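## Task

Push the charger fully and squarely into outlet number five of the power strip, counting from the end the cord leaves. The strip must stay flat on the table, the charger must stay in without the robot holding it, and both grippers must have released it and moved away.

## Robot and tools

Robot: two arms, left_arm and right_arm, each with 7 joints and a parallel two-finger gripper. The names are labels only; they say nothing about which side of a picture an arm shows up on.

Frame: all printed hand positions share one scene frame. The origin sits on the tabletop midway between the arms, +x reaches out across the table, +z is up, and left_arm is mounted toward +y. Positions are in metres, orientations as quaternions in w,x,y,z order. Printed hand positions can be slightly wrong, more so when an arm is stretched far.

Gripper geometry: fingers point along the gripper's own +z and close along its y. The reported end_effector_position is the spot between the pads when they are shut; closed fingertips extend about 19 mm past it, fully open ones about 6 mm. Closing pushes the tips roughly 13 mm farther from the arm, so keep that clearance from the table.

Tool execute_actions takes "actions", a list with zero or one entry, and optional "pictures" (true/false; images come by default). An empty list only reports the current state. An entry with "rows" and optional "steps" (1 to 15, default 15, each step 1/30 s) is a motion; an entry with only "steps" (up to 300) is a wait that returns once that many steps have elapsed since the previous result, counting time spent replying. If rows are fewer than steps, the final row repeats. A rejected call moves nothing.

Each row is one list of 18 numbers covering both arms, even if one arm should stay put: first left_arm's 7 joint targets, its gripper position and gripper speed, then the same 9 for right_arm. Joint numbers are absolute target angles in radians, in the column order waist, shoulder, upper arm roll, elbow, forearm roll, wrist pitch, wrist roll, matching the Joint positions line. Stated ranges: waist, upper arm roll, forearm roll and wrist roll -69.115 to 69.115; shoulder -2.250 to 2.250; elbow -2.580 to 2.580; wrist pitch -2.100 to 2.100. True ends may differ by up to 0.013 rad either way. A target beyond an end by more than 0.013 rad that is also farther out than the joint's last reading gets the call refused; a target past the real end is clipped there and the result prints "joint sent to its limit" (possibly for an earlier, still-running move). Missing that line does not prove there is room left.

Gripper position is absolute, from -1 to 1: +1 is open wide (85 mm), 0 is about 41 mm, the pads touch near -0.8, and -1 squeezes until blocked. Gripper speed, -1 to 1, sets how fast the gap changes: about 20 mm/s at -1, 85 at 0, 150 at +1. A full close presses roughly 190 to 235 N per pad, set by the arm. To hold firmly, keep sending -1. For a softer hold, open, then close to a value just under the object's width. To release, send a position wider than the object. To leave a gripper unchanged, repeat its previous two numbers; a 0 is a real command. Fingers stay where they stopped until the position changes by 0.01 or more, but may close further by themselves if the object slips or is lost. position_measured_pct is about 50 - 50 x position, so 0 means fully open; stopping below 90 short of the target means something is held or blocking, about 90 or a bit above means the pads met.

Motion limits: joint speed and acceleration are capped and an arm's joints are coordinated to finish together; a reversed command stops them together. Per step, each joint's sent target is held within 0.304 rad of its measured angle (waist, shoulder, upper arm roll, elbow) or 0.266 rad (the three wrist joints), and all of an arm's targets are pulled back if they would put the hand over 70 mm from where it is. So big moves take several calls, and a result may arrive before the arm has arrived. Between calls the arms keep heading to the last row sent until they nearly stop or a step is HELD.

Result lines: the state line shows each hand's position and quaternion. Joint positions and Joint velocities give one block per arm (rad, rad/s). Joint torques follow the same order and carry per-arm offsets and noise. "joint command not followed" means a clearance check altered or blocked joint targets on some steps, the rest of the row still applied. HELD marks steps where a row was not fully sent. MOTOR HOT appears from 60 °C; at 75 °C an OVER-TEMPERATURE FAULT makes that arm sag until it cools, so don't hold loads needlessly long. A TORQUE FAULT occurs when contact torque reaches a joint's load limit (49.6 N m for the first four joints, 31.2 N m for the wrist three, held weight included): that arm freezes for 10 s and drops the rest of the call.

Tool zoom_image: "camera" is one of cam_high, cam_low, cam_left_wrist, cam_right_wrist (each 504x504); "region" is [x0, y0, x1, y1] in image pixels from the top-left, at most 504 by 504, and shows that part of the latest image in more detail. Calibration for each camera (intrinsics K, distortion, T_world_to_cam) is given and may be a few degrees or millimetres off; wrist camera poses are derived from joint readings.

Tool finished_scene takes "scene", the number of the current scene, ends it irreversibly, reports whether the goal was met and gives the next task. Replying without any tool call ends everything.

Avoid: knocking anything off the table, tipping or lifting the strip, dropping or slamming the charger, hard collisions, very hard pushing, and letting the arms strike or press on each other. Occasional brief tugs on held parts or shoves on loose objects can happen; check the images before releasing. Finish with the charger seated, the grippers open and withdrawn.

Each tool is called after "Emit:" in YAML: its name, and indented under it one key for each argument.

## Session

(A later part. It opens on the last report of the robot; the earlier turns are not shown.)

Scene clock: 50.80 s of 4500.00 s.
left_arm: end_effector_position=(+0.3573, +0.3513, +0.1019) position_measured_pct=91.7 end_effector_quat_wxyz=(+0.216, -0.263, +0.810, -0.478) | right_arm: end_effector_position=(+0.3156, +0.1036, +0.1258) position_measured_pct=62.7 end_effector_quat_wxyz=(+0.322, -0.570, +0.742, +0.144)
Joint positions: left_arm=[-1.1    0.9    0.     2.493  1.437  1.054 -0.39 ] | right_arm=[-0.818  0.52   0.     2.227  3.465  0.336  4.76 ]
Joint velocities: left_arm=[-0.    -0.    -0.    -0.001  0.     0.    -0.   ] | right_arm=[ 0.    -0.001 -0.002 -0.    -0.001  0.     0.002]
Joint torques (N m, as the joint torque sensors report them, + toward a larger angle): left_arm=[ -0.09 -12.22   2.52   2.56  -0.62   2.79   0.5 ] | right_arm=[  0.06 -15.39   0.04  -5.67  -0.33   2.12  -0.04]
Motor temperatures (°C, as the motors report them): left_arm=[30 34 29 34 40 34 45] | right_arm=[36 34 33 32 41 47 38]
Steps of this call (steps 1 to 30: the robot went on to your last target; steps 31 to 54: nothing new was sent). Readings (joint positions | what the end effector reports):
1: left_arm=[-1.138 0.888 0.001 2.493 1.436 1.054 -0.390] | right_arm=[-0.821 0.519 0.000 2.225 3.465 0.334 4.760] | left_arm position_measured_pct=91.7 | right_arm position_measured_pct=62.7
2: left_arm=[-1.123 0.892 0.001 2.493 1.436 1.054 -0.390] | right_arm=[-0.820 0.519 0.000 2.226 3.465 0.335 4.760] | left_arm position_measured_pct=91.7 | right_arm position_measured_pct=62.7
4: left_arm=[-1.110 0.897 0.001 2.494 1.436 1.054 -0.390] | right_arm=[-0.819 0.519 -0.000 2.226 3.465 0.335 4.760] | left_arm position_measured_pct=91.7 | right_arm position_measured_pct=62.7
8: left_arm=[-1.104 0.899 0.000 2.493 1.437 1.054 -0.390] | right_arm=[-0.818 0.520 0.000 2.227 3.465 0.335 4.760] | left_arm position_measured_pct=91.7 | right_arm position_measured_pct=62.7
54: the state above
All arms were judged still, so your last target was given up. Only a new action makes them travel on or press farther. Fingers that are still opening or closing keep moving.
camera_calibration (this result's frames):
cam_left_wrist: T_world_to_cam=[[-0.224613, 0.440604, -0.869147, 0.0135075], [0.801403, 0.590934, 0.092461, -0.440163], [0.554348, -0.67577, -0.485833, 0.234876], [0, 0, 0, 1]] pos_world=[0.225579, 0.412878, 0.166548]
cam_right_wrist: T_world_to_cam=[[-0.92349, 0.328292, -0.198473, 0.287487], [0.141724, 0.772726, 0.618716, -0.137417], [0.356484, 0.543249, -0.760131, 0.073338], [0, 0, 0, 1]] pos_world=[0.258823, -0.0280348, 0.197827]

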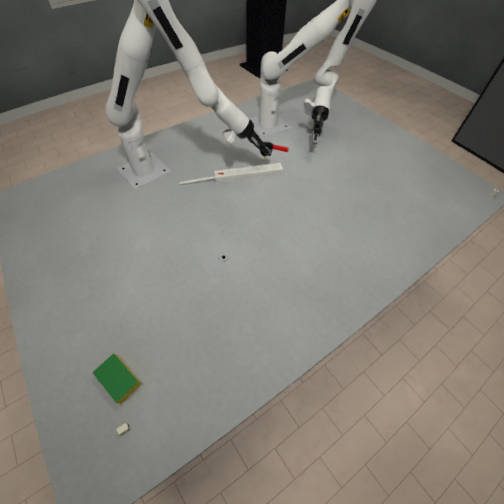

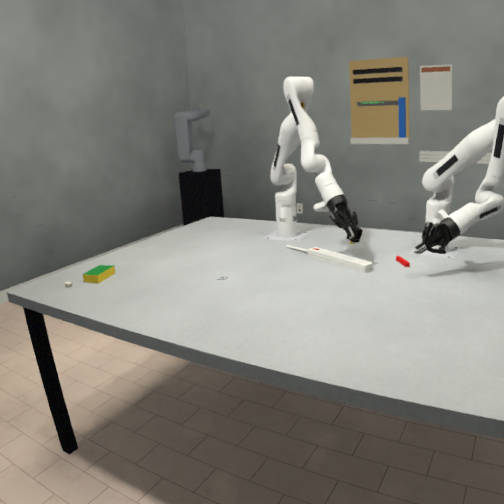

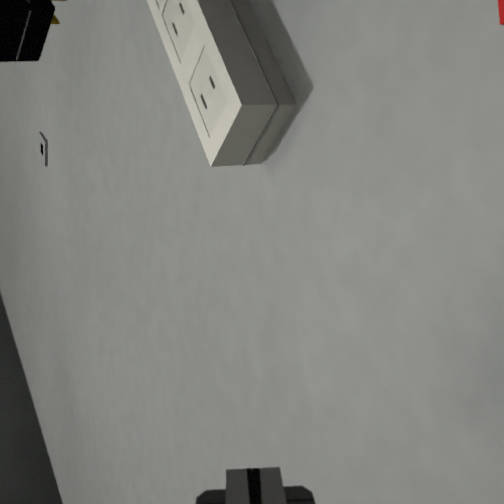

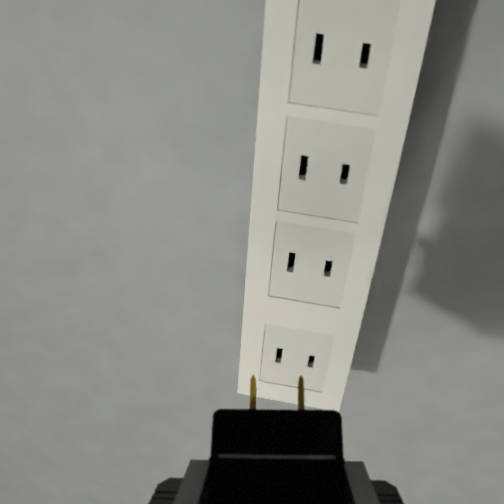

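Emit:
execute_actions:
  actions:
    - {"rows": [[-0.95,0.94,0,2.4929,1.4368,1.0543,-0.3903,-1,0.5,-0.7856,0.5709,0,2.2789,3.4827,0.5300,4.7499,-1,-0.3],[-0.95,0.94,0,2.4929,1.4368,1.0543,-0.3903,-1,0.5,-0.7856,0.5709,0,2.2789,3.4827,0.5300,4.7499,-1,-0.3],[-0.95,0.94,0,2.4929,1.4368,1.0543,-0.3903,-1,0.5,-0.7856,0.5709,0,2.2789,3.4827,0.5300,4.7499,-1,-0.3],[-0.95,0.94,0,2.4929,1.4368,1.0543,-0.3903,-1,0.5,-0.7856,0.5709,0,2.2789,3.4827,0.5300,4.7499,-1,-0.3],[-0.95,0.94,0,2.4929,1.4368,1.0543,-0.3903,-1,0.5,-0.7856,0.5709,0,2.2789,3.4827,0.5300,4.7499,-1,-0.3],[-0.95,0.94,0,2.4929,1.4368,1.0543,-0.3903,-1,0.5,-0.7856,0.5709,0,2.2789,3.4827,0.5300,4.7499,-1,-0.3],[-0.85,0.97,0,2.4929,1.4368,1.0543,-0.3903,-1,0.5,-0.7531,0.6219,0,2.3310,3.5001,0.6900,4.7399,-1,-0.3]], "steps": 13}
  pictures: false

Emit:
execute_actions:
  actions:
    - {"rows": [[-0.7251,1.0040,0,2.4929,1.4368,1.0543,-0.3903,-1,0.5,-0.7207,0.7061,0,2.3493,3.5175,0.8600,4.7300,-1,-0.3],[-0.7251,1.0040,0,2.4929,1.4368,1.0543,-0.3903,-1,0.5,-0.7207,0.7061,0,2.3493,3.5175,0.8600,4.7300,-1,-0.3],[-0.7251,1.0040,0,2.4929,1.4368,1.0543,-0.3903,-1,0.5,-0.7207,0.7061,0,2.3493,3.5175,0.8600,4.7300,-1,-0.3],[-0.7251,1.0040,0,2.4929,1.4368,1.0543,-0.3903,-1,0.5,-0.7207,0.7061,0,2.3493,3.5175,0.8600,4.7300,-1,-0.3],[-0.7251,1.0040,0,2.4929,1.4368,1.0543,-0.3903,-1,0.5,-0.7207,0.7061,0,2.3493,3.5175,0.8600,4.7300,-1,-0.3],[-0.7251,1.0040,0,2.4929,1.4368,1.0543,-0.3903,-1,0.5,-0.7207,0.7061,0,2.3493,3.5175,0.8600,4.7300,-1,-0.3],[-0.7251,1.0040,0,2.4929,1.4368,1.0543,-0.3903,-1,0.5,-0.7207,0.7061,0,2.3493,3.5175,0.8600,4.7300,-1,-0.3],[-0.7251,1.0040,0,2.4929,1.4368,1.0543,-0.3903,-1,0.5,-0.6882,0.7903,0,2.3675,3.5349,0.9749,4.7200,-1,-0.3]], "steps": 15}
  pictures: false

Emit:
execute_actions:
  actions:
    - {"steps": 20}

Scene clock: 55.60 s of 4500.00 s.
left_arm: end_effector_position=(+0.3371, +0.2619, +0.0908) position_measured_pct=91.7 end_effector_quat_wxyz=(+0.134, -0.180, +0.827, -0.516) | right_arm: end_effector_position=(+0.3139, +0.1066, +0.1187) position_measured_pct=62.7 end_effector_quat_wxyz=(+0.367, -0.536, +0.732, +0.208)
Joint positions: left_arm=[-0.863  0.966  0.001  2.493  1.436  1.054 -0.39 ] | right_arm=[-0.756  0.618  0.     2.329  3.5    0.685  4.74 ]
Joint velocities: left_arm=[ 0.191  0.055  0.001  0.003 -0.001 -0.001 -0.   ] | right_arm=[ 0.012  0.021  0.     0.054  0.021  0.186 -0.013]
Joint torques (N m, as the joint torque sensors report them, + toward a larger angle): left_arm=[ -1.39 -13.12   2.     2.32  -0.61   2.5    0.45] | right_arm=[ -0.36 -17.44  -0.48  -4.91  -0.38   2.91   0.1 ]
Motor temperatures (°C, as the motors report them): left_arm=[30 34 29 34 40 34 45] | right_arm=[36 34 33 32 41 47 38]
Steps of this call (steps 1 to 90: nothing new was sent; then 1.37 s passed at rest; steps 91 to 103: all 13 steps of this action). Readings (joint positions | what the end effector reports):
91: left_arm=[-1.098 0.900 -0.000 2.493 1.437 1.054 -0.390] | right_arm=[-0.817 0.521 -0.000 2.227 3.465 0.337 4.760] | left_arm position_measured_pct=91.7 | right_arm position_measured_pct=62.7
92: left_arm=[-1.091 0.902 -0.001 2.493 1.437 1.054 -0.390] | right_arm=[-0.815 0.524 -0.000 2.230 3.466 0.347 4.759] | left_arm position_measured_pct=91.7 | right_arm position_measured_pct=62.7
94: left_arm=[-1.061 0.910 -0.001 2.492 1.437 1.054 -0.390] | right_arm=[-0.805 0.540 -0.000 2.244 3.471 0.398 4.757] | left_arm position_measured_pct=91.7 | right_arm position_measured_pct=62.7
98: left_arm=[-0.959 0.938 -0.000 2.492 1.437 1.054 -0.390] | right_arm=[-0.782 0.576 -0.000 2.282 3.484 0.541 4.749] | left_arm position_measured_pct=91.7 | right_arm position_measured_pct=62.7
103: the state above

Scene clock: 56.10 s of 4500.00 s.
left_arm: end_effector_position=(+0.3154, +0.2150, +0.0844) position_measured_pct=91.7 end_effector_quat_wxyz=(+0.085, -0.133, +0.833, -0.531) | right_arm: end_effector_position=(+0.3188, +0.1041, +0.0908) position_measured_pct=62.7 end_effector_quat_wxyz=(+0.385, -0.495, +0.735, +0.258)
Joint positions: left_arm=[-0.727  1.004  0.     2.493  1.437  1.054 -0.39 ] | right_arm=[-0.691  0.784  0.     2.367  3.535  0.973  4.72 ]
Joint velocities: left_arm=[ 0.015  0.005  0.    -0.     0.001  0.     0.   ] | right_arm=[ 0.007  0.014 -0.01  -0.001  0.008  0.059 -0.003]
Joint torques (N m, as the joint torque sensors report them, + toward a larger angle): left_arm=[  0.05 -12.24   3.03   3.57  -1.16   2.46   0.36] | right_arm=[  0.12 -17.04  -0.65  -2.7   -0.1    2.96  -0.23]
Motor temperatures (°C, as the motors report them): left_arm=[30 34 29 34 40 34 45] | right_arm=[36 34 33 32 41 47 38]
Steps of this call (steps 1 to 15: all 15 steps of this action). Readings (joint positions | what the end effector reports):
1: left_arm=[-0.856 0.968 0.001 2.493 1.437 1.054 -0.390] | right_arm=[-0.755 0.619 0.000 2.330 3.500 0.690 4.740] | left_arm position_measured_pct=91.7 | right_arm position_measured_pct=62.7
2: left_arm=[-0.844 0.972 -0.000 2.493 1.437 1.054 -0.390] | right_arm=[-0.752 0.627 -0.000 2.331 3.501 0.701 4.739] | left_arm position_measured_pct=91.7 | right_arm position_measured_pct=62.7
4: left_arm=[-0.803 0.983 -0.001 2.492 1.437 1.054 -0.390] | right_arm=[-0.740 0.657 -0.000 2.338 3.506 0.753 4.736] | left_arm position_measured_pct=91.7 | right_arm position_measured_pct=62.7
8: left_arm=[-0.736 1.001 0.001 2.493 1.436 1.054 -0.390] | right_arm=[-0.722 0.703 0.000 2.349 3.517 0.858 4.730] | left_arm position_measured_pct=91.7 | right_arm position_measured_pct=62.7
15: the state above

Scene clock: 56.77 s of 4500.00 s.
left_arm: end_effector_position=(+0.3151, +0.2144, +0.0843) position_measured_pct=91.7 end_effector_quat_wxyz=(+0.084, -0.132, +0.833, -0.531) | right_arm: end_effector_position=(+0.3188, +0.1029, +0.0880) position_measured_pct=62.7 end_effector_quat_wxyz=(+0.383, -0.495, +0.736, +0.258)
Joint positions: left_arm=[-0.725  1.004  0.     2.493  1.437  1.054 -0.39 ] | right_arm=[-0.688  0.79   0.     2.367  3.535  0.975  4.72 ]
Joint velocities: left_arm=[-0.    -0.    -0.     0.001  0.    -0.    -0.   ] | right_arm=[0.    0.    0.002 0.    0.001 0.    0.001]
Joint torques (N m, as the joint torque sensors report them, + toward a larger angle): left_arm=[  0.36 -12.45   2.63   3.37  -0.91   2.52   0.62] | right_arm=[  0.01 -16.55  -0.65  -2.23  -0.06   2.76   0.05]
Motor temperatures (°C, as the motors report them): left_arm=[30 34 29 34 40 34 45] | right_arm=[36 34 33 32 41 47 38]
Steps of this call (steps 1 to 15: the robot went on to your last target; steps 16 to 20: nothing new was sent). Readings (joint positions | what the end effector reports):
1: left_arm=[-0.726 1.004 0.000 2.493 1.437 1.054 -0.390] | right_arm=[-0.690 0.785 0.000 2.367 3.535 0.975 4.720] | left_arm position_measured_pct=91.7 | right_arm position_measured_pct=62.7
2: left_arm=[-0.726 1.004 0.000 2.493 1.437 1.054 -0.390] | right_arm=[-0.690 0.786 -0.000 2.367 3.535 0.975 4.720] | left_arm position_measured_pct=91.7 | right_arm position_measured_pct=62.7
4: left_arm=[-0.726 1.004 0.000 2.493 1.437 1.054 -0.390] | right_arm=[-0.689 0.788 -0.000 2.367 3.535 0.975 4.720] | left_arm position_measured_pct=91.7 | right_arm position_measured_pct=62.7
8: left_arm=[-0.725 1.004 0.000 2.493 1.437 1.054 -0.390] | right_arm=[-0.688 0.790 0.000 2.368 3.535 0.975 4.720] | left_arm position_measured_pct=91.7 | right_arm position_measured_pct=62.7
20: the state above
All arms were judged still, so your last target was given up. Only a new action makes them travel on or press farther. Fingers that are still opening or closing keep moving.
camera_calibration (this result's frames):
cam_left_wrist: T_world_to_cam=[[-0.121676, 0.438288, -0.890561, 0.0189487], [0.965831, 0.259137, -0.004426, -0.296292], [0.228837, -0.860669, -0.454843, 0.296868], [0, 0, 0, 1]] pos_world=[0.220539, 0.32398, 0.150592]
cam_right_wrist: T_world_to_cam=[[-0.912054, 0.408191, -0.0392177, 0.257272], [0.21448, 0.55636, 0.802784, -0.131085], [0.349508, 0.723771, -0.594979, 0.0129197], [0, 0, 0, 1]] pos_world=[0.258246, -0.0414365, 0.123009]

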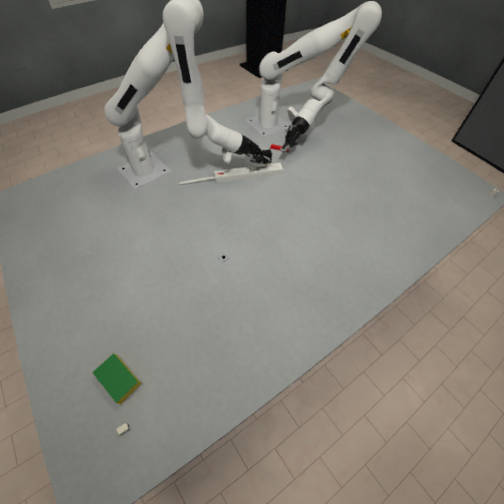

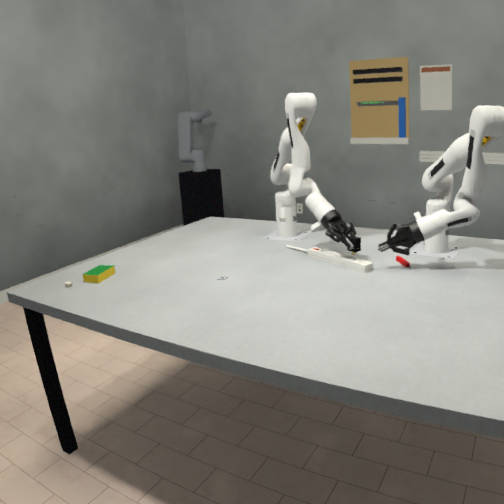

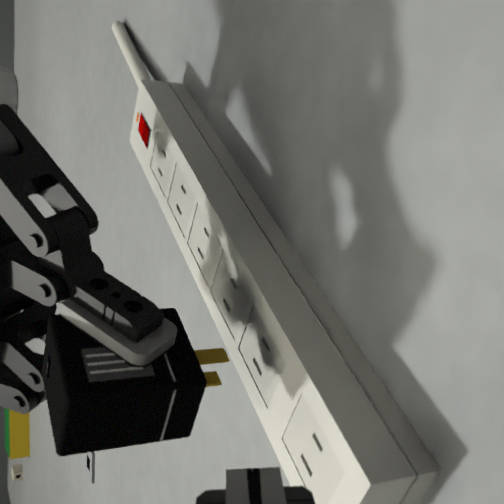

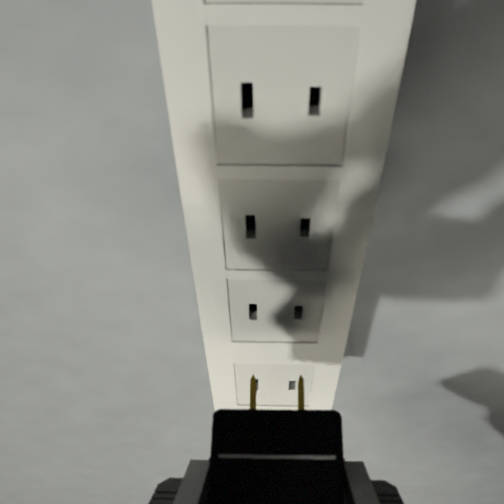

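Emit:
zoom_image:
  camera: "cam_left_wrist"
  region: [170, 300, 310, 440]

Emit:
zoom_image:
  camera: "cam_right_wrist"
  region: [210, 280, 340, 410]

Region (170, 300, 310, 440) of cam_left_wrist's 504x504 image, scaled by 3.600.

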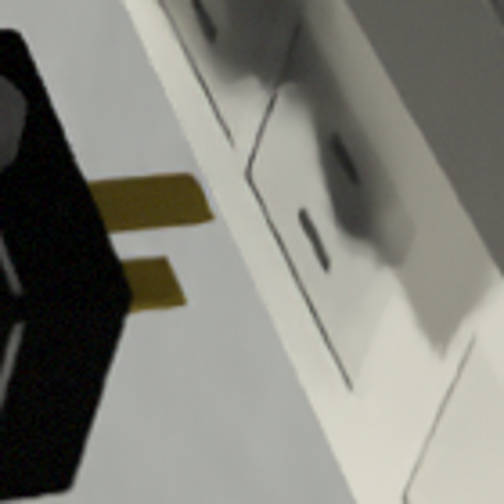

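Region (210, 280, 340, 410) of cam_right_wrist's 504x504 image, scaled by 3.877.

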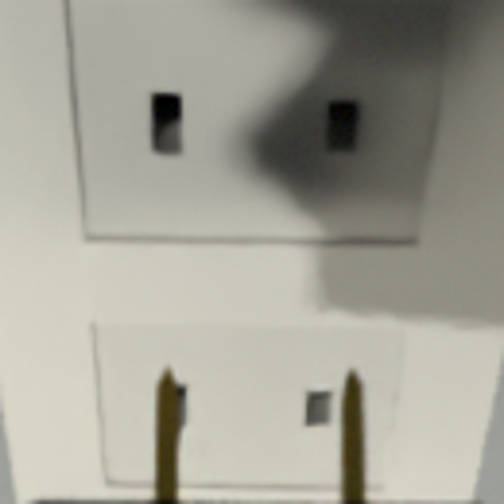

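Emit:
execute_actions:
  actions:
    - {"rows": [[-0.7251,1.0040,0,2.4929,1.4368,1.0543,-0.3903,-1,0.5,-0.6813,0.8318,0,2.3759,3.5294,1.0208,4.7429,-1,-0.3]], "steps": 15}
  pictures: false

Emit:
execute_actions:
  actions:
    - {"steps": 8}

Emit:
zoom_image:
  camera: "cam_left_wrist"
  region: [200, 310, 300, 410]

Emit:
zoom_image:
  camera: "cam_right_wrist"
  region: [225, 315, 325, 415]

Scene clock: 62.70 s of 4500.00 s.
left_arm: end_effector_position=(+0.3151, +0.2144, +0.0843) position_measured_pct=91.7 end_effector_quat_wxyz=(+0.084, -0.132, +0.833, -0.531) | right_arm: end_effector_position=(+0.3176, +0.0988, +0.0761) position_measured_pct=62.7 end_effector_quat_wxyz=(+0.383, -0.495, +0.736, +0.258)
Joint positions: left_arm=[-0.725  1.004  0.     2.493  1.437  1.054 -0.39 ] | right_arm=[-0.681  0.832  0.     2.376  3.529  1.021  4.743]
Joint velocities: left_arm=[-0.    -0.    -0.     0.001  0.     0.     0.   ] | right_arm=[ 0.     0.003 -0.001 -0.     0.001 -0.     0.001]
Joint torques (N m, as the joint torque sensors report them, + toward a larger angle): left_arm=[  0.24 -12.51   2.87   3.51  -0.91   2.7    0.62] | right_arm=[  0.15 -16.72  -0.38  -1.72  -0.07   2.69   0.03]
Motor temperatures (°C, as the motors report them): left_arm=[30 34 29 34 40 34 45] | right_arm=[36 34 33 32 41 47 38]
Steps of this call (steps 1 to 90: nothing new was sent; then 2.43 s passed at rest; steps 91 to 105: all 15 steps of this action). Readings (joint positions | what the end effector reports):
91: left_arm=[-0.725 1.004 0.000 2.493 1.437 1.054 -0.390] | right_arm=[-0.688 0.792 -0.000 2.368 3.535 0.976 4.720] | left_arm position_measured_pct=91.7 | right_arm position_measured_pct=62.7
92: left_arm=[-0.725 1.004 0.000 2.493 1.437 1.054 -0.390] | right_arm=[-0.687 0.799 -0.000 2.368 3.534 0.982 4.723] | left_arm position_measured_pct=91.7 | right_arm position_measured_pct=62.7
94: left_arm=[-0.725 1.004 0.000 2.493 1.437 1.054 -0.390] | right_arm=[-0.683 0.823 -0.000 2.373 3.531 1.006 4.736] | left_arm position_measured_pct=91.7 | right_arm position_measured_pct=62.7
98: left_arm=[-0.725 1.004 0.000 2.493 1.437 1.054 -0.390] | right_arm=[-0.682 0.829 0.000 2.376 3.529 1.021 4.743] | left_arm position_measured_pct=91.7 | right_arm position_measured_pct=62.7
105: the state above

Scene clock: 62.97 s of 4500.00 s.
left_arm: end_effector_position=(+0.3151, +0.2144, +0.0843) position_measured_pct=91.7 end_effector_quat_wxyz=(+0.084, -0.132, +0.833, -0.531) | right_arm: end_effector_position=(+0.3175, +0.0988, +0.0760) position_measured_pct=62.7 end_effector_quat_wxyz=(+0.383, -0.495, +0.736, +0.257)
Joint positions: left_arm=[-0.725  1.004  0.     2.493  1.437  1.054 -0.39 ] | right_arm=[-0.681  0.832  0.     2.376  3.529  1.021  4.743]
Joint velocities: left_arm=[-0.    -0.002 -0.     0.     0.     0.    -0.   ] | right_arm=[ 0.    -0.001  0.    -0.     0.002 -0.     0.001]
Joint torques (N m, as the joint torque sensors report them, + toward a larger angle): left_arm=[ -0.01 -12.14   2.56   3.83  -0.87   2.31   0.53] | right_arm=[  0.15 -16.59  -0.35  -1.89  -0.16   2.75   0.06]
Motor temperatures (°C, as the motors report them): left_arm=[30 34 29 34 40 34 45] | right_arm=[36 34 33 32 41 47 38]
Steps of this call (steps 1 to 8: the robot went on to your last target). Readings (joint positions | what the end effector reports):
1: left_arm=[-0.725 1.004 0.000 2.493 1.437 1.054 -0.390] | right_arm=[-0.681 0.832 0.000 2.376 3.529 1.021 4.743] | left_arm position_measured_pct=91.7 | right_arm position_measured_pct=62.7
2: left_arm=[-0.725 1.004 0.000 2.493 1.437 1.054 -0.390] | right_arm=[-0.681 0.832 0.000 2.376 3.529 1.021 4.743] | left_arm position_measured_pct=91.7 | right_arm position_measured_pct=62.7
4: left_arm=[-0.725 1.004 0.000 2.493 1.437 1.054 -0.390] | right_arm=[-0.681 0.832 0.000 2.376 3.529 1.021 4.743] | left_arm position_measured_pct=91.7 | right_arm position_measured_pct=62.7
8: the state above
camera_calibration (this result's frames):
cam_left_wrist: T_world_to_cam=[[-0.121675, 0.438288, -0.890561, 0.0189487], [0.965832, 0.259133, -0.00442681, -0.29629], [0.228833, -0.86067, -0.454843, 0.296868], [0, 0, 0, 1]] pos_world=[0.220539, 0.323979, 0.150592]
cam_right_wrist: T_world_to_cam=[[-0.912065, 0.408167, -0.0392083, 0.257307], [0.214518, 0.556456, 0.802708, -0.118859], [0.349456, 0.723711, -0.595083, 0.00923345], [0, 0, 0, 1]] pos_world=[0.256952, -0.0455667, 0.110992]

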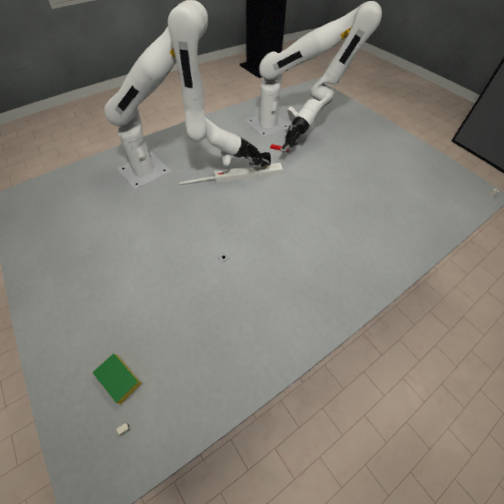

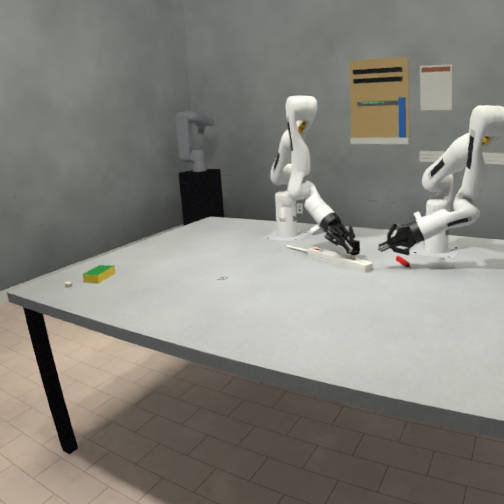

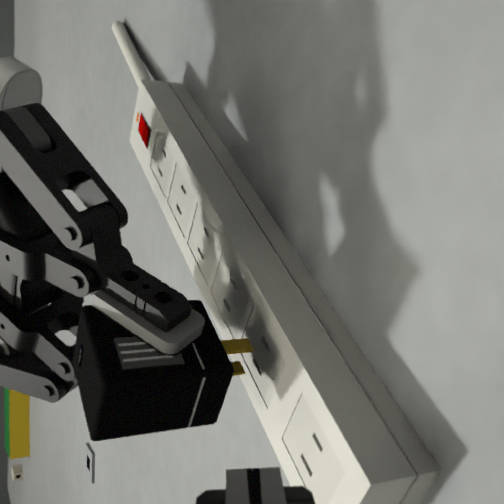

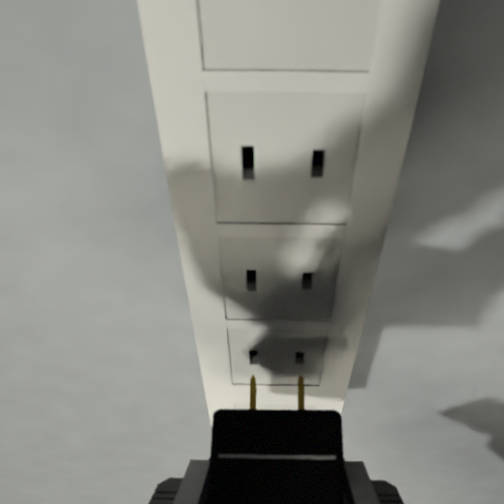

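Region (200, 310, 300, 410) of cam_left_wrist's 504x504 image, scaled by 5.040.

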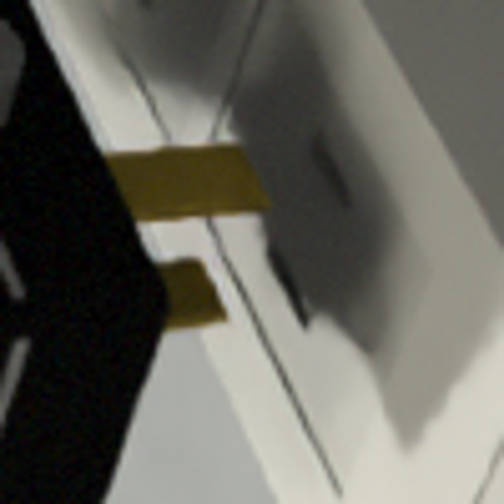

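Region (225, 315, 325, 415) of cam_right_wrist's 504x504 image, scaled by 5.040.

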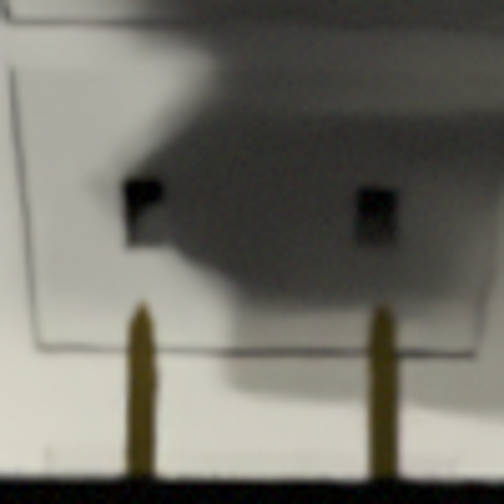

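Emit:
execute_actions:
  actions:
    - {"rows": [[-0.7251,1.0040,0,2.4929,1.4368,1.0543,-0.3903,-1,0.5,-0.6806,0.8505,0,2.3733,3.5263,1.0357,4.7500,-1,-0.3]], "steps": 15}

Emit:
zoom_image:
  camera: "cam_left_wrist"
  region: [220, 320, 300, 400]

Emit:
zoom_image:
  camera: "cam_right_wrist"
  region: [237, 335, 317, 415]

Scene clock: 68.30 s of 4500.00 s.
left_arm: end_effector_position=(+0.3151, +0.2144, +0.0843) position_measured_pct=91.7 end_effector_quat_wxyz=(+0.084, -0.132, +0.833, -0.531) | right_arm: end_effector_position=(+0.3178, +0.0988, +0.0705) position_measured_pct=62.7 end_effector_quat_wxyz=(+0.383, -0.495, +0.736, +0.257)
Joint positions: left_arm=[-0.725  1.004  0.     2.493  1.437  1.054 -0.39 ] | right_arm=[-0.681  0.85   0.     2.373  3.526  1.036  4.75 ]
Joint velocities: left_arm=[ 0.    -0.001  0.     0.001 -0.     0.    -0.   ] | right_arm=[-0.     0.001  0.001 -0.    -0.001 -0.001 -0.   ]
Joint torques (N m, as the joint torque sensors report them, + toward a larger angle): left_arm=[ -0.2  -12.55   2.56   3.64  -0.69   2.48   0.53] | right_arm=[  0.   -16.94  -0.59  -1.51  -0.05   2.67  -0.06]
Motor temperatures (°C, as the motors report them): left_arm=[30 34 29 34 40 34 45] | right_arm=[36 34 33 32 41 47 38]
Steps of this call (steps 1 to 15: the robot went on to your last target; steps 16 to 90: nothing new was sent; then 1.83 s passed at rest; steps 91 to 105: all 15 steps of this action). Readings (joint positions | what the end effector reports):
91: left_arm=[-0.725 1.004 0.000 2.493 1.437 1.054 -0.390] | right_arm=[-0.681 0.833 -0.000 2.376 3.529 1.022 4.743] | left_arm position_measured_pct=91.7 | right_arm position_measured_pct=62.7
92: left_arm=[-0.725 1.004 0.000 2.493 1.437 1.054 -0.390] | right_arm=[-0.681 0.840 -0.000 2.375 3.529 1.026 4.745] | left_arm position_measured_pct=91.7 | right_arm position_measured_pct=62.7
94: left_arm=[-0.725 1.004 0.000 2.493 1.437 1.054 -0.390] | right_arm=[-0.681 0.850 0.000 2.374 3.527 1.034 4.749] | left_arm position_measured_pct=91.7 | right_arm position_measured_pct=62.7
98: left_arm=[-0.725 1.004 0.000 2.493 1.437 1.054 -0.390] | right_arm=[-0.681 0.850 -0.000 2.373 3.526 1.036 4.750] | left_arm position_measured_pct=91.7 | right_arm position_measured_pct=62.7
105: the state above
camera_calibration (this result's frames):
cam_left_wrist: T_world_to_cam=[[-0.121675, 0.438288, -0.890561, 0.0189487], [0.965832, 0.259133, -0.004427, -0.29629], [0.228833, -0.860671, -0.454843, 0.296868], [0, 0, 0, 1]] pos_world=[0.220539, 0.323979, 0.150592]
cam_right_wrist: T_world_to_cam=[[-0.912009, 0.408292, -0.0392109, 0.257354], [0.214569, 0.55638, 0.802746, -0.114553], [0.349571, 0.723698, -0.59503, 0.00585616], [0, 0, 0, 1]] pos_world=[0.257241, -0.0455785, 0.105533]

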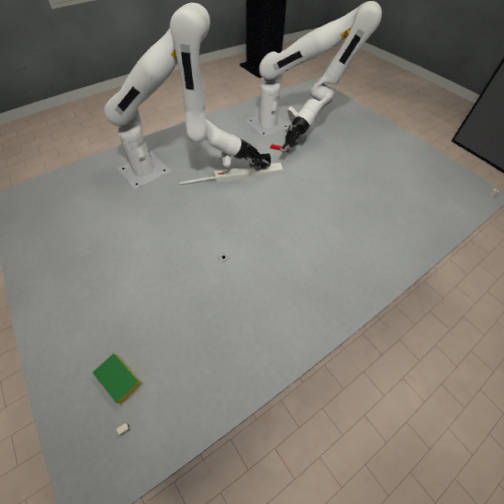

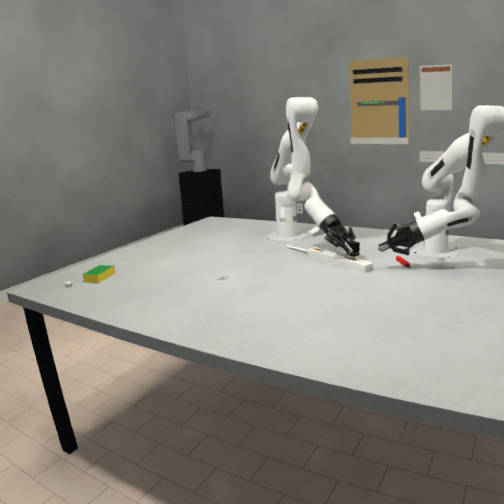

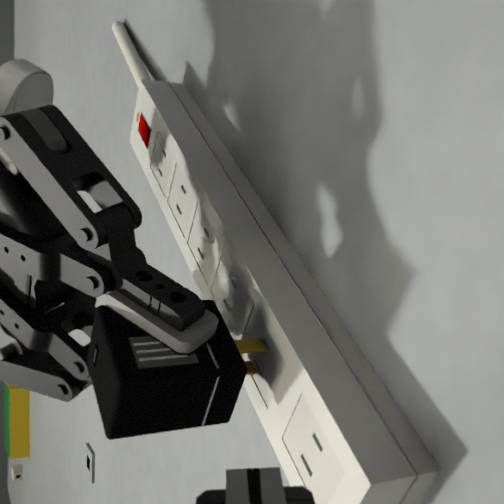

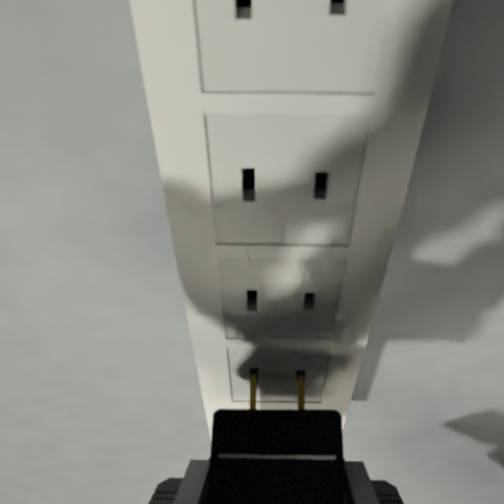

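Region (220, 320, 300, 400) of cam_left_wrist's 504x504 image, scaled by 6.300.

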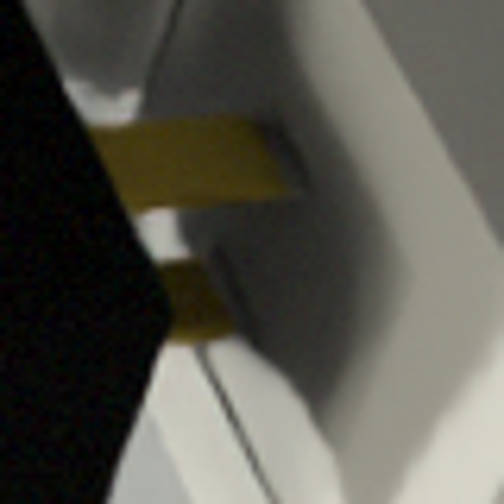

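Region (237, 335, 317, 415) of cam_right_wrist's 504x504 image, scaled by 6.300.

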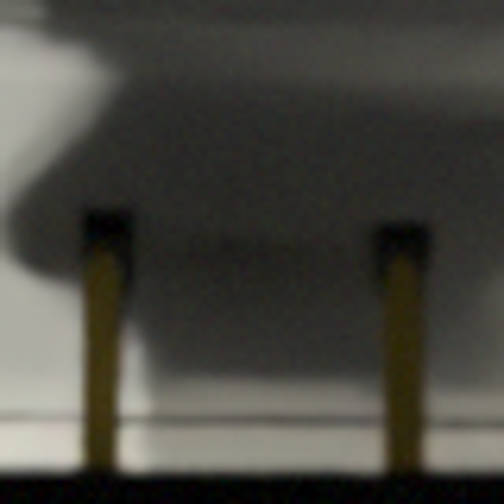

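Emit:
execute_actions:
  actions:
    - {"rows": [[-0.7251,1.0040,0,2.4929,1.4368,1.0543,-0.3903,-1,0.5,-0.6806,0.8522,0,2.3731,3.5260,1.0377,4.7506,-1,-0.3],[-0.7251,1.0040,0,2.4929,1.4368,1.0543,-0.3903,-1,0.5,-0.6806,0.8539,0,2.3729,3.5257,1.0391,4.7513,-1,-0.3],[-0.7251,1.0040,0,2.4929,1.4368,1.0543,-0.3903,-1,0.5,-0.6806,0.8556,0,2.3727,3.5253,1.0405,4.7519,-1,-0.3],[-0.7251,1.0040,0,2.4929,1.4368,1.0543,-0.3903,-1,0.5,-0.6806,0.8573,0,2.3725,3.5250,1.0419,4.7526,-1,-0.3],[-0.7251,1.0040,0,2.4929,1.4368,1.0543,-0.3903,-1,0.5,-0.6806,0.8590,0,2.3722,3.5247,1.0432,4.7532,-1,-0.3],[-0.7251,1.0040,0,2.4929,1.4368,1.0543,-0.3903,-1,0.5,-0.6806,0.8607,0,2.3720,3.5244,1.0446,4.7539,-1,-0.3],[-0.7251,1.0040,0,2.4929,1.4368,1.0543,-0.3903,-1,0.5,-0.6806,0.8624,0,2.3718,3.5240,1.0460,4.7545,-1,-0.3],[-0.7251,1.0040,0,2.4929,1.4368,1.0543,-0.3903,-1,0.5,-0.6806,0.8641,0,2.3716,3.5237,1.0474,4.7552,-1,-0.3],[-0.7251,1.0040,0,2.4929,1.4368,1.0543,-0.3903,-1,0.5,-0.6806,0.8658,0,2.3714,3.5234,1.0488,4.7558,-1,-0.3],[-0.7251,1.0040,0,2.4929,1.4368,1.0543,-0.3903,-1,0.5,-0.6806,0.8675,0,2.3712,3.5231,1.0502,4.7564,-1,-0.3],[-0.7251,1.0040,0,2.4929,1.4368,1.0543,-0.3903,-1,0.5,-0.6806,0.8692,0,2.3709,3.5228,1.0515,4.7571,-1,-0.3],[-0.7251,1.0040,0,2.4929,1.4368,1.0543,-0.3903,-1,0.5,-0.6806,0.8709,0,2.3707,3.5225,1.0529,4.7577,-1,-0.3],[-0.7251,1.0040,0,2.4929,1.4368,1.0543,-0.3903,-1,0.5,-0.6806,0.8726,0,2.3704,3.5222,1.0536,4.7583,-1,-0.3]], "steps": 15}
  pictures: false

Emit:
execute_actions:
  actions:
    - {"steps": 6}

Emit:
zoom_image:
  camera: "cam_left_wrist"
  region: [200, 290, 320, 410]

Scene clock: 70.73 s of 4500.00 s.
left_arm: end_effector_position=(+0.3151, +0.2144, +0.0843) position_measured_pct=91.7 end_effector_quat_wxyz=(+0.084, -0.132, +0.833, -0.531) | right_arm: end_effector_position=(+0.3179, +0.0989, +0.0643) position_measured_pct=62.7 end_effector_quat_wxyz=(+0.383, -0.495, +0.736, +0.258)
Joint positions: left_arm=[-0.725  1.004  0.     2.493  1.437  1.054 -0.39 ] | right_arm=[-0.681  0.872  0.     2.37   3.522  1.053  4.758]
Joint velocities: left_arm=[ 0.    -0.     0.     0.001 -0.    -0.     0.   ] | right_arm=[ 0.     0.003 -0.    -0.001 -0.003  0.006  0.003]
Joint torques (N m, as the joint torque sensors report them, + toward a larger angle): left_arm=[ -0.2  -12.54   2.67   3.39  -0.81   2.32   0.57] | right_arm=[  0.17 -16.76  -0.54  -1.3   -0.23   3.04   0.32]
Motor temperatures (°C, as the motors report them): left_arm=[30 34 29 34 40 34 45] | right_arm=[36 34 33 32 41 47 38]
Steps of this call (steps 1 to 15: the robot went on to your last target; steps 16 to 58: nothing new was sent; steps 59 to 73: all 15 steps of this action). Readings (joint positions | what the end effector reports):
59: left_arm=[-0.725 1.004 0.000 2.493 1.437 1.054 -0.390] | right_arm=[-0.681 0.851 -0.000 2.373 3.526 1.036 4.750] | left_arm position_measured_pct=91.7 | right_arm position_measured_pct=62.7
60: left_arm=[-0.725 1.004 0.000 2.493 1.437 1.054 -0.390] | right_arm=[-0.681 0.853 -0.000 2.373 3.526 1.038 4.751] | left_arm position_measured_pct=91.7 | right_arm position_measured_pct=62.7
62: left_arm=[-0.725 1.004 0.000 2.493 1.437 1.054 -0.390] | right_arm=[-0.681 0.856 -0.000 2.373 3.525 1.040 4.752] | left_arm position_measured_pct=91.7 | right_arm position_measured_pct=62.7
66: left_arm=[-0.725 1.004 0.000 2.493 1.437 1.054 -0.390] | right_arm=[-0.681 0.862 -0.000 2.372 3.524 1.046 4.754] | left_arm position_measured_pct=91.7 | right_arm position_measured_pct=62.7
73: the state above

Scene clock: 70.93 s of 4500.00 s.
left_arm: end_effector_position=(+0.3151, +0.2144, +0.0843) position_measured_pct=91.7 end_effector_quat_wxyz=(+0.084, -0.132, +0.833, -0.531) | right_arm: end_effector_position=(+0.3179, +0.0988, +0.0641) position_measured_pct=62.7 end_effector_quat_wxyz=(+0.383, -0.495, +0.736, +0.258)
Joint positions: left_arm=[-0.725  1.004  0.     2.493  1.437  1.054 -0.39 ] | right_arm=[-0.681  0.872  0.     2.37   3.522  1.054  4.758]
Joint velocities: left_arm=[-0.    -0.001 -0.    -0.001  0.    -0.     0.   ] | right_arm=[ 0.     0.002 -0.001  0.     0.    -0.     0.   ]
Joint torques (N m, as the joint torque sensors report them, + toward a larger angle): left_arm=[ -0.14 -12.31   2.89   3.98  -0.98   2.64   0.41] | right_arm=[  0.13 -16.88  -0.63  -1.35  -0.09   2.83   0.09]
Motor temperatures (°C, as the motors report them): left_arm=[30 34 29 34 40 34 45] | right_arm=[36 34 33 32 41 47 38]
Steps of this call (steps 1 to 6: the robot went on to your last target). Readings (joint positions | what the end effector reports):
1: left_arm=[-0.725 1.004 0.000 2.493 1.437 1.054 -0.390] | right_arm=[-0.681 0.872 0.000 2.370 3.522 1.054 4.758] | left_arm position_measured_pct=91.7 | right_arm position_measured_pct=62.7
2: left_arm=[-0.725 1.004 0.000 2.493 1.437 1.054 -0.390] | right_arm=[-0.681 0.872 0.000 2.370 3.522 1.054 4.758] | left_arm position_measured_pct=91.7 | right_arm position_measured_pct=62.7
4: left_arm=[-0.725 1.004 0.000 2.493 1.437 1.054 -0.390] | right_arm=[-0.681 0.872 0.000 2.370 3.522 1.054 4.758] | left_arm position_measured_pct=91.7 | right_arm position_measured_pct=62.7
6: the state above
camera_calibration (this result's frames):
cam_left_wrist: T_world_to_cam=[[-0.121675, 0.438288, -0.890561, 0.0189487], [0.965832, 0.259133, -0.00442712, -0.29629], [0.228833, -0.86067, -0.454843, 0.296868], [0, 0, 0, 1]] pos_world=[0.220539, 0.323979, 0.150592]
cam_right_wrist: T_world_to_cam=[[-0.912032, 0.408239, -0.0392343, 0.257122], [0.214469, 0.556294, 0.802833, -0.109387], [0.349573, 0.723794, -0.594912, 0.00194494], [0, 0, 0, 1]] pos_world=[0.257283, -0.0455235, 0.0990644]

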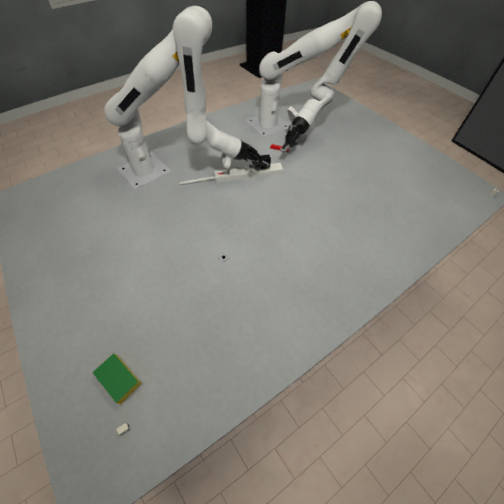

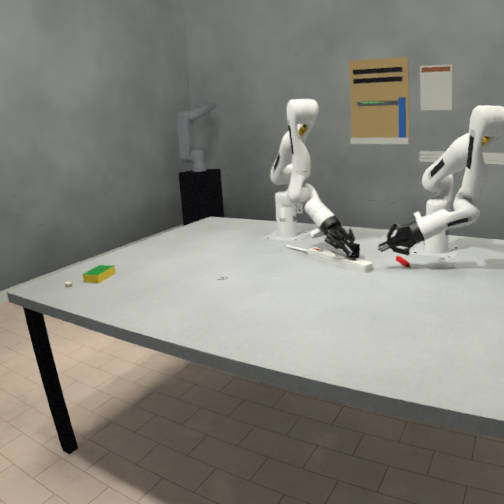

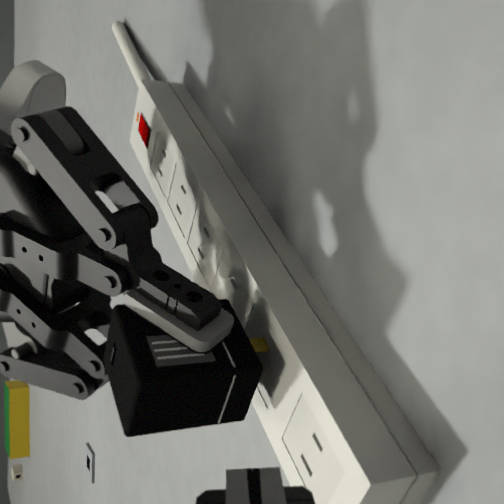

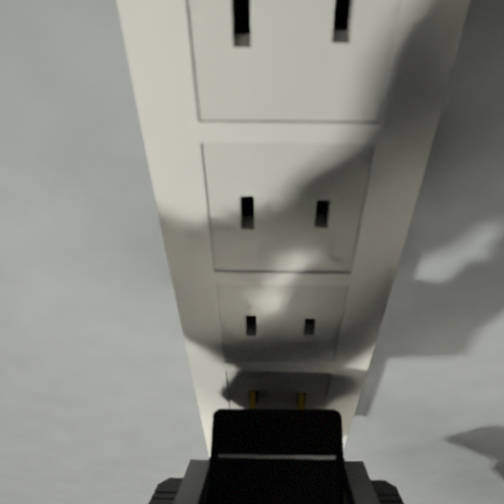

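Region (200, 290, 320, 410) of cam_left_wrist's 504x504 image, scaled by 4.200.

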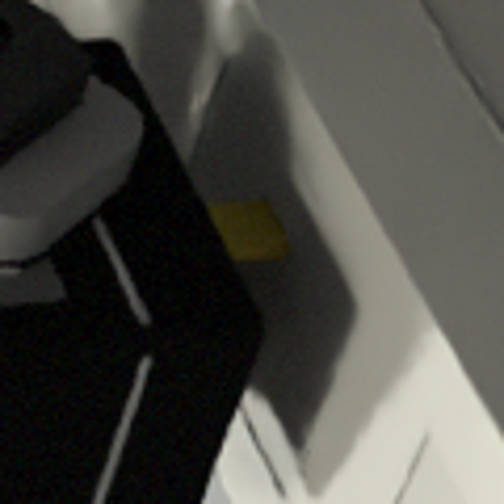

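Emit:
execute_actions:
  actions:
    - {"rows": [[-0.7251,1.0040,0,2.4929,1.4368,1.0543,-0.3903,-1,0.5,-0.6806,0.8743,0,2.3702,3.5219,1.0550,4.7589,-1,-0.3],[-0.7251,1.0040,0,2.4929,1.4368,1.0543,-0.3903,-1,0.5,-0.6806,0.8760,0,2.3700,3.5216,1.0563,4.7595,-1,-0.3],[-0.7251,1.0040,0,2.4929,1.4368,1.0543,-0.3903,-1,0.5,-0.6806,0.8777,0,2.3697,3.5213,1.0577,4.7601,-1,-0.3],[-0.7251,1.0040,0,2.4929,1.4368,1.0543,-0.3903,-1,0.5,-0.6806,0.8794,0,2.3695,3.5210,1.0590,4.7608,-1,-0.3],[-0.7251,1.0040,0,2.4929,1.4368,1.0543,-0.3903,-1,0.5,-0.6806,0.8810,0,2.3693,3.5207,1.0604,4.7614,-1,-0.3],[-0.7251,1.0040,0,2.4929,1.4368,1.0543,-0.3903,-1,0.5,-0.6806,0.8827,0,2.3690,3.5204,1.0617,4.7620,-1,-0.3],[-0.7251,1.0040,0,2.4929,1.4368,1.0543,-0.3903,-1,0.5,-0.6806,0.8844,0,2.3688,3.5201,1.0631,4.7626,-1,-0.3],[-0.7251,1.0040,0,2.4929,1.4368,1.0543,-0.3903,-1,0.5,-0.6806,0.8861,0,2.3685,3.5198,1.0644,4.7632,-1,-0.3],[-0.7251,1.0040,0,2.4929,1.4368,1.0543,-0.3903,-1,0.5,-0.6806,0.8878,0,2.3683,3.5195,1.0658,4.7639,-1,-0.3],[-0.7251,1.0040,0,2.4929,1.4368,1.0543,-0.3903,-1,0.5,-0.6806,0.8895,0,2.3681,3.5192,1.0671,4.7645,-1,-0.3],[-0.7251,1.0040,0,2.4929,1.4368,1.0543,-0.3903,-1,0.5,-0.6806,0.8912,0,2.3678,3.5189,1.0685,4.7651,-1,-0.3],[-0.7251,1.0040,0,2.4929,1.4368,1.0543,-0.3903,-1,0.5,-0.6806,0.8929,0,2.3676,3.5186,1.0698,4.7657,-1,-0.3]], "steps": 15}
  pictures: false

Emit:
execute_actions:
  actions:
    - {"steps": 6}
  pictures: false

Scene clock: 73.87 s of 4500.00 s.
left_arm: end_effector_position=(+0.3151, +0.2144, +0.0843) position_measured_pct=91.7 end_effector_quat_wxyz=(+0.084, -0.132, +0.833, -0.531) | right_arm: end_effector_position=(+0.3181, +0.0994, +0.0596) position_measured_pct=62.7 end_effector_quat_wxyz=(+0.385, -0.494, +0.735, +0.258)
Joint positions: left_arm=[-0.725  1.004  0.     2.493  1.437  1.054 -0.39 ] | right_arm=[-0.681  0.891 -0.     2.368  3.519  1.071  4.766]
Joint velocities: left_arm=[-0.    -0.002  0.    -0.001 -0.    -0.     0.   ] | right_arm=[ 0.     0.001 -0.     0.    -0.     0.002  0.001]
Joint torques (N m, as the joint torque sensors report them, + toward a larger angle): left_arm=[  0.02 -12.63   2.93   3.68  -0.95   2.26   0.49] | right_arm=[  0.17 -14.68  -0.13  -1.12  -0.18   2.11  -0.02]
Motor temperatures (°C, as the motors report them): left_arm=[30 34 29 34 40 34 45] | right_arm=[36 34 33 32 41 47 38]
Steps of this call (steps 1 to 15: the robot went on to your last target; steps 16 to 73: nothing new was sent; steps 74 to 88: all 15 steps of this action). Readings (joint positions | what the end effector reports):
74: left_arm=[-0.725 1.004 0.000 2.493 1.437 1.054 -0.390] | right_arm=[-0.681 0.873 -0.000 2.370 3.522 1.054 4.758] | left_arm position_measured_pct=91.7 | right_arm position_measured_pct=62.7
75: left_arm=[-0.725 1.004 0.000 2.493 1.437 1.054 -0.390] | right_arm=[-0.681 0.875 -0.000 2.370 3.522 1.055 4.759] | left_arm position_measured_pct=91.7 | right_arm position_measured_pct=62.7
77: left_arm=[-0.725 1.004 0.000 2.493 1.437 1.054 -0.390] | right_arm=[-0.681 0.878 -0.000 2.370 3.521 1.057 4.760] | left_arm position_measured_pct=91.7 | right_arm position_measured_pct=62.7
81: left_arm=[-0.725 1.004 0.000 2.493 1.437 1.054 -0.390] | right_arm=[-0.681 0.884 -0.000 2.369 3.520 1.063 4.762] | left_arm position_measured_pct=91.7 | right_arm position_measured_pct=62.7
88: the state above

Scene clock: 74.07 s of 4500.00 s.
left_arm: end_effector_position=(+0.3151, +0.2144, +0.0843) position_measured_pct=91.7 end_effector_quat_wxyz=(+0.084, -0.132, +0.833, -0.531) | right_arm: end_effector_position=(+0.3181, +0.0994, +0.0595) position_measured_pct=62.7 end_effector_quat_wxyz=(+0.385, -0.494, +0.735, +0.258)
Joint positions: left_arm=[-0.725  1.004  0.     2.493  1.437  1.054 -0.39 ] | right_arm=[-0.681  0.891 -0.     2.368  3.519  1.071  4.766]
Joint velocities: left_arm=[ 0.    -0.     0.     0.001 -0.    -0.    -0.   ] | right_arm=[-0.    -0.001 -0.001  0.     0.002  0.    -0.001]
Joint torques (N m, as the joint torque sensors report them, + toward a larger angle): left_arm=[ -0.03 -12.47   2.61   3.69  -0.9    2.56   0.5 ] | right_arm=[ -0.09 -14.86  -0.37  -1.26  -0.09   1.85   0.1 ]
Motor temperatures (°C, as the motors report them): left_arm=[30 34 29 34 40 34 45] | right_arm=[36 34 33 32 41 47 38]
Steps of this call (steps 1 to 6: the robot went on to your last target). Readings (joint positions | what the end effector reports):
1: left_arm=[-0.725 1.004 0.000 2.493 1.437 1.054 -0.390] | right_arm=[-0.681 0.891 -0.000 2.368 3.519 1.071 4.766] | left_arm position_measured_pct=91.7 | right_arm position_measured_pct=62.7
2: left_arm=[-0.725 1.004 0.000 2.493 1.437 1.054 -0.390] | right_arm=[-0.681 0.891 -0.000 2.368 3.519 1.071 4.766] | left_arm position_measured_pct=91.7 | right_arm position_measured_pct=62.7
4: left_arm=[-0.725 1.004 0.000 2.493 1.437 1.054 -0.390] | right_arm=[-0.681 0.891 -0.000 2.368 3.519 1.071 4.766] | left_arm position_measured_pct=91.7 | right_arm position_measured_pct=62.7
6: the state above


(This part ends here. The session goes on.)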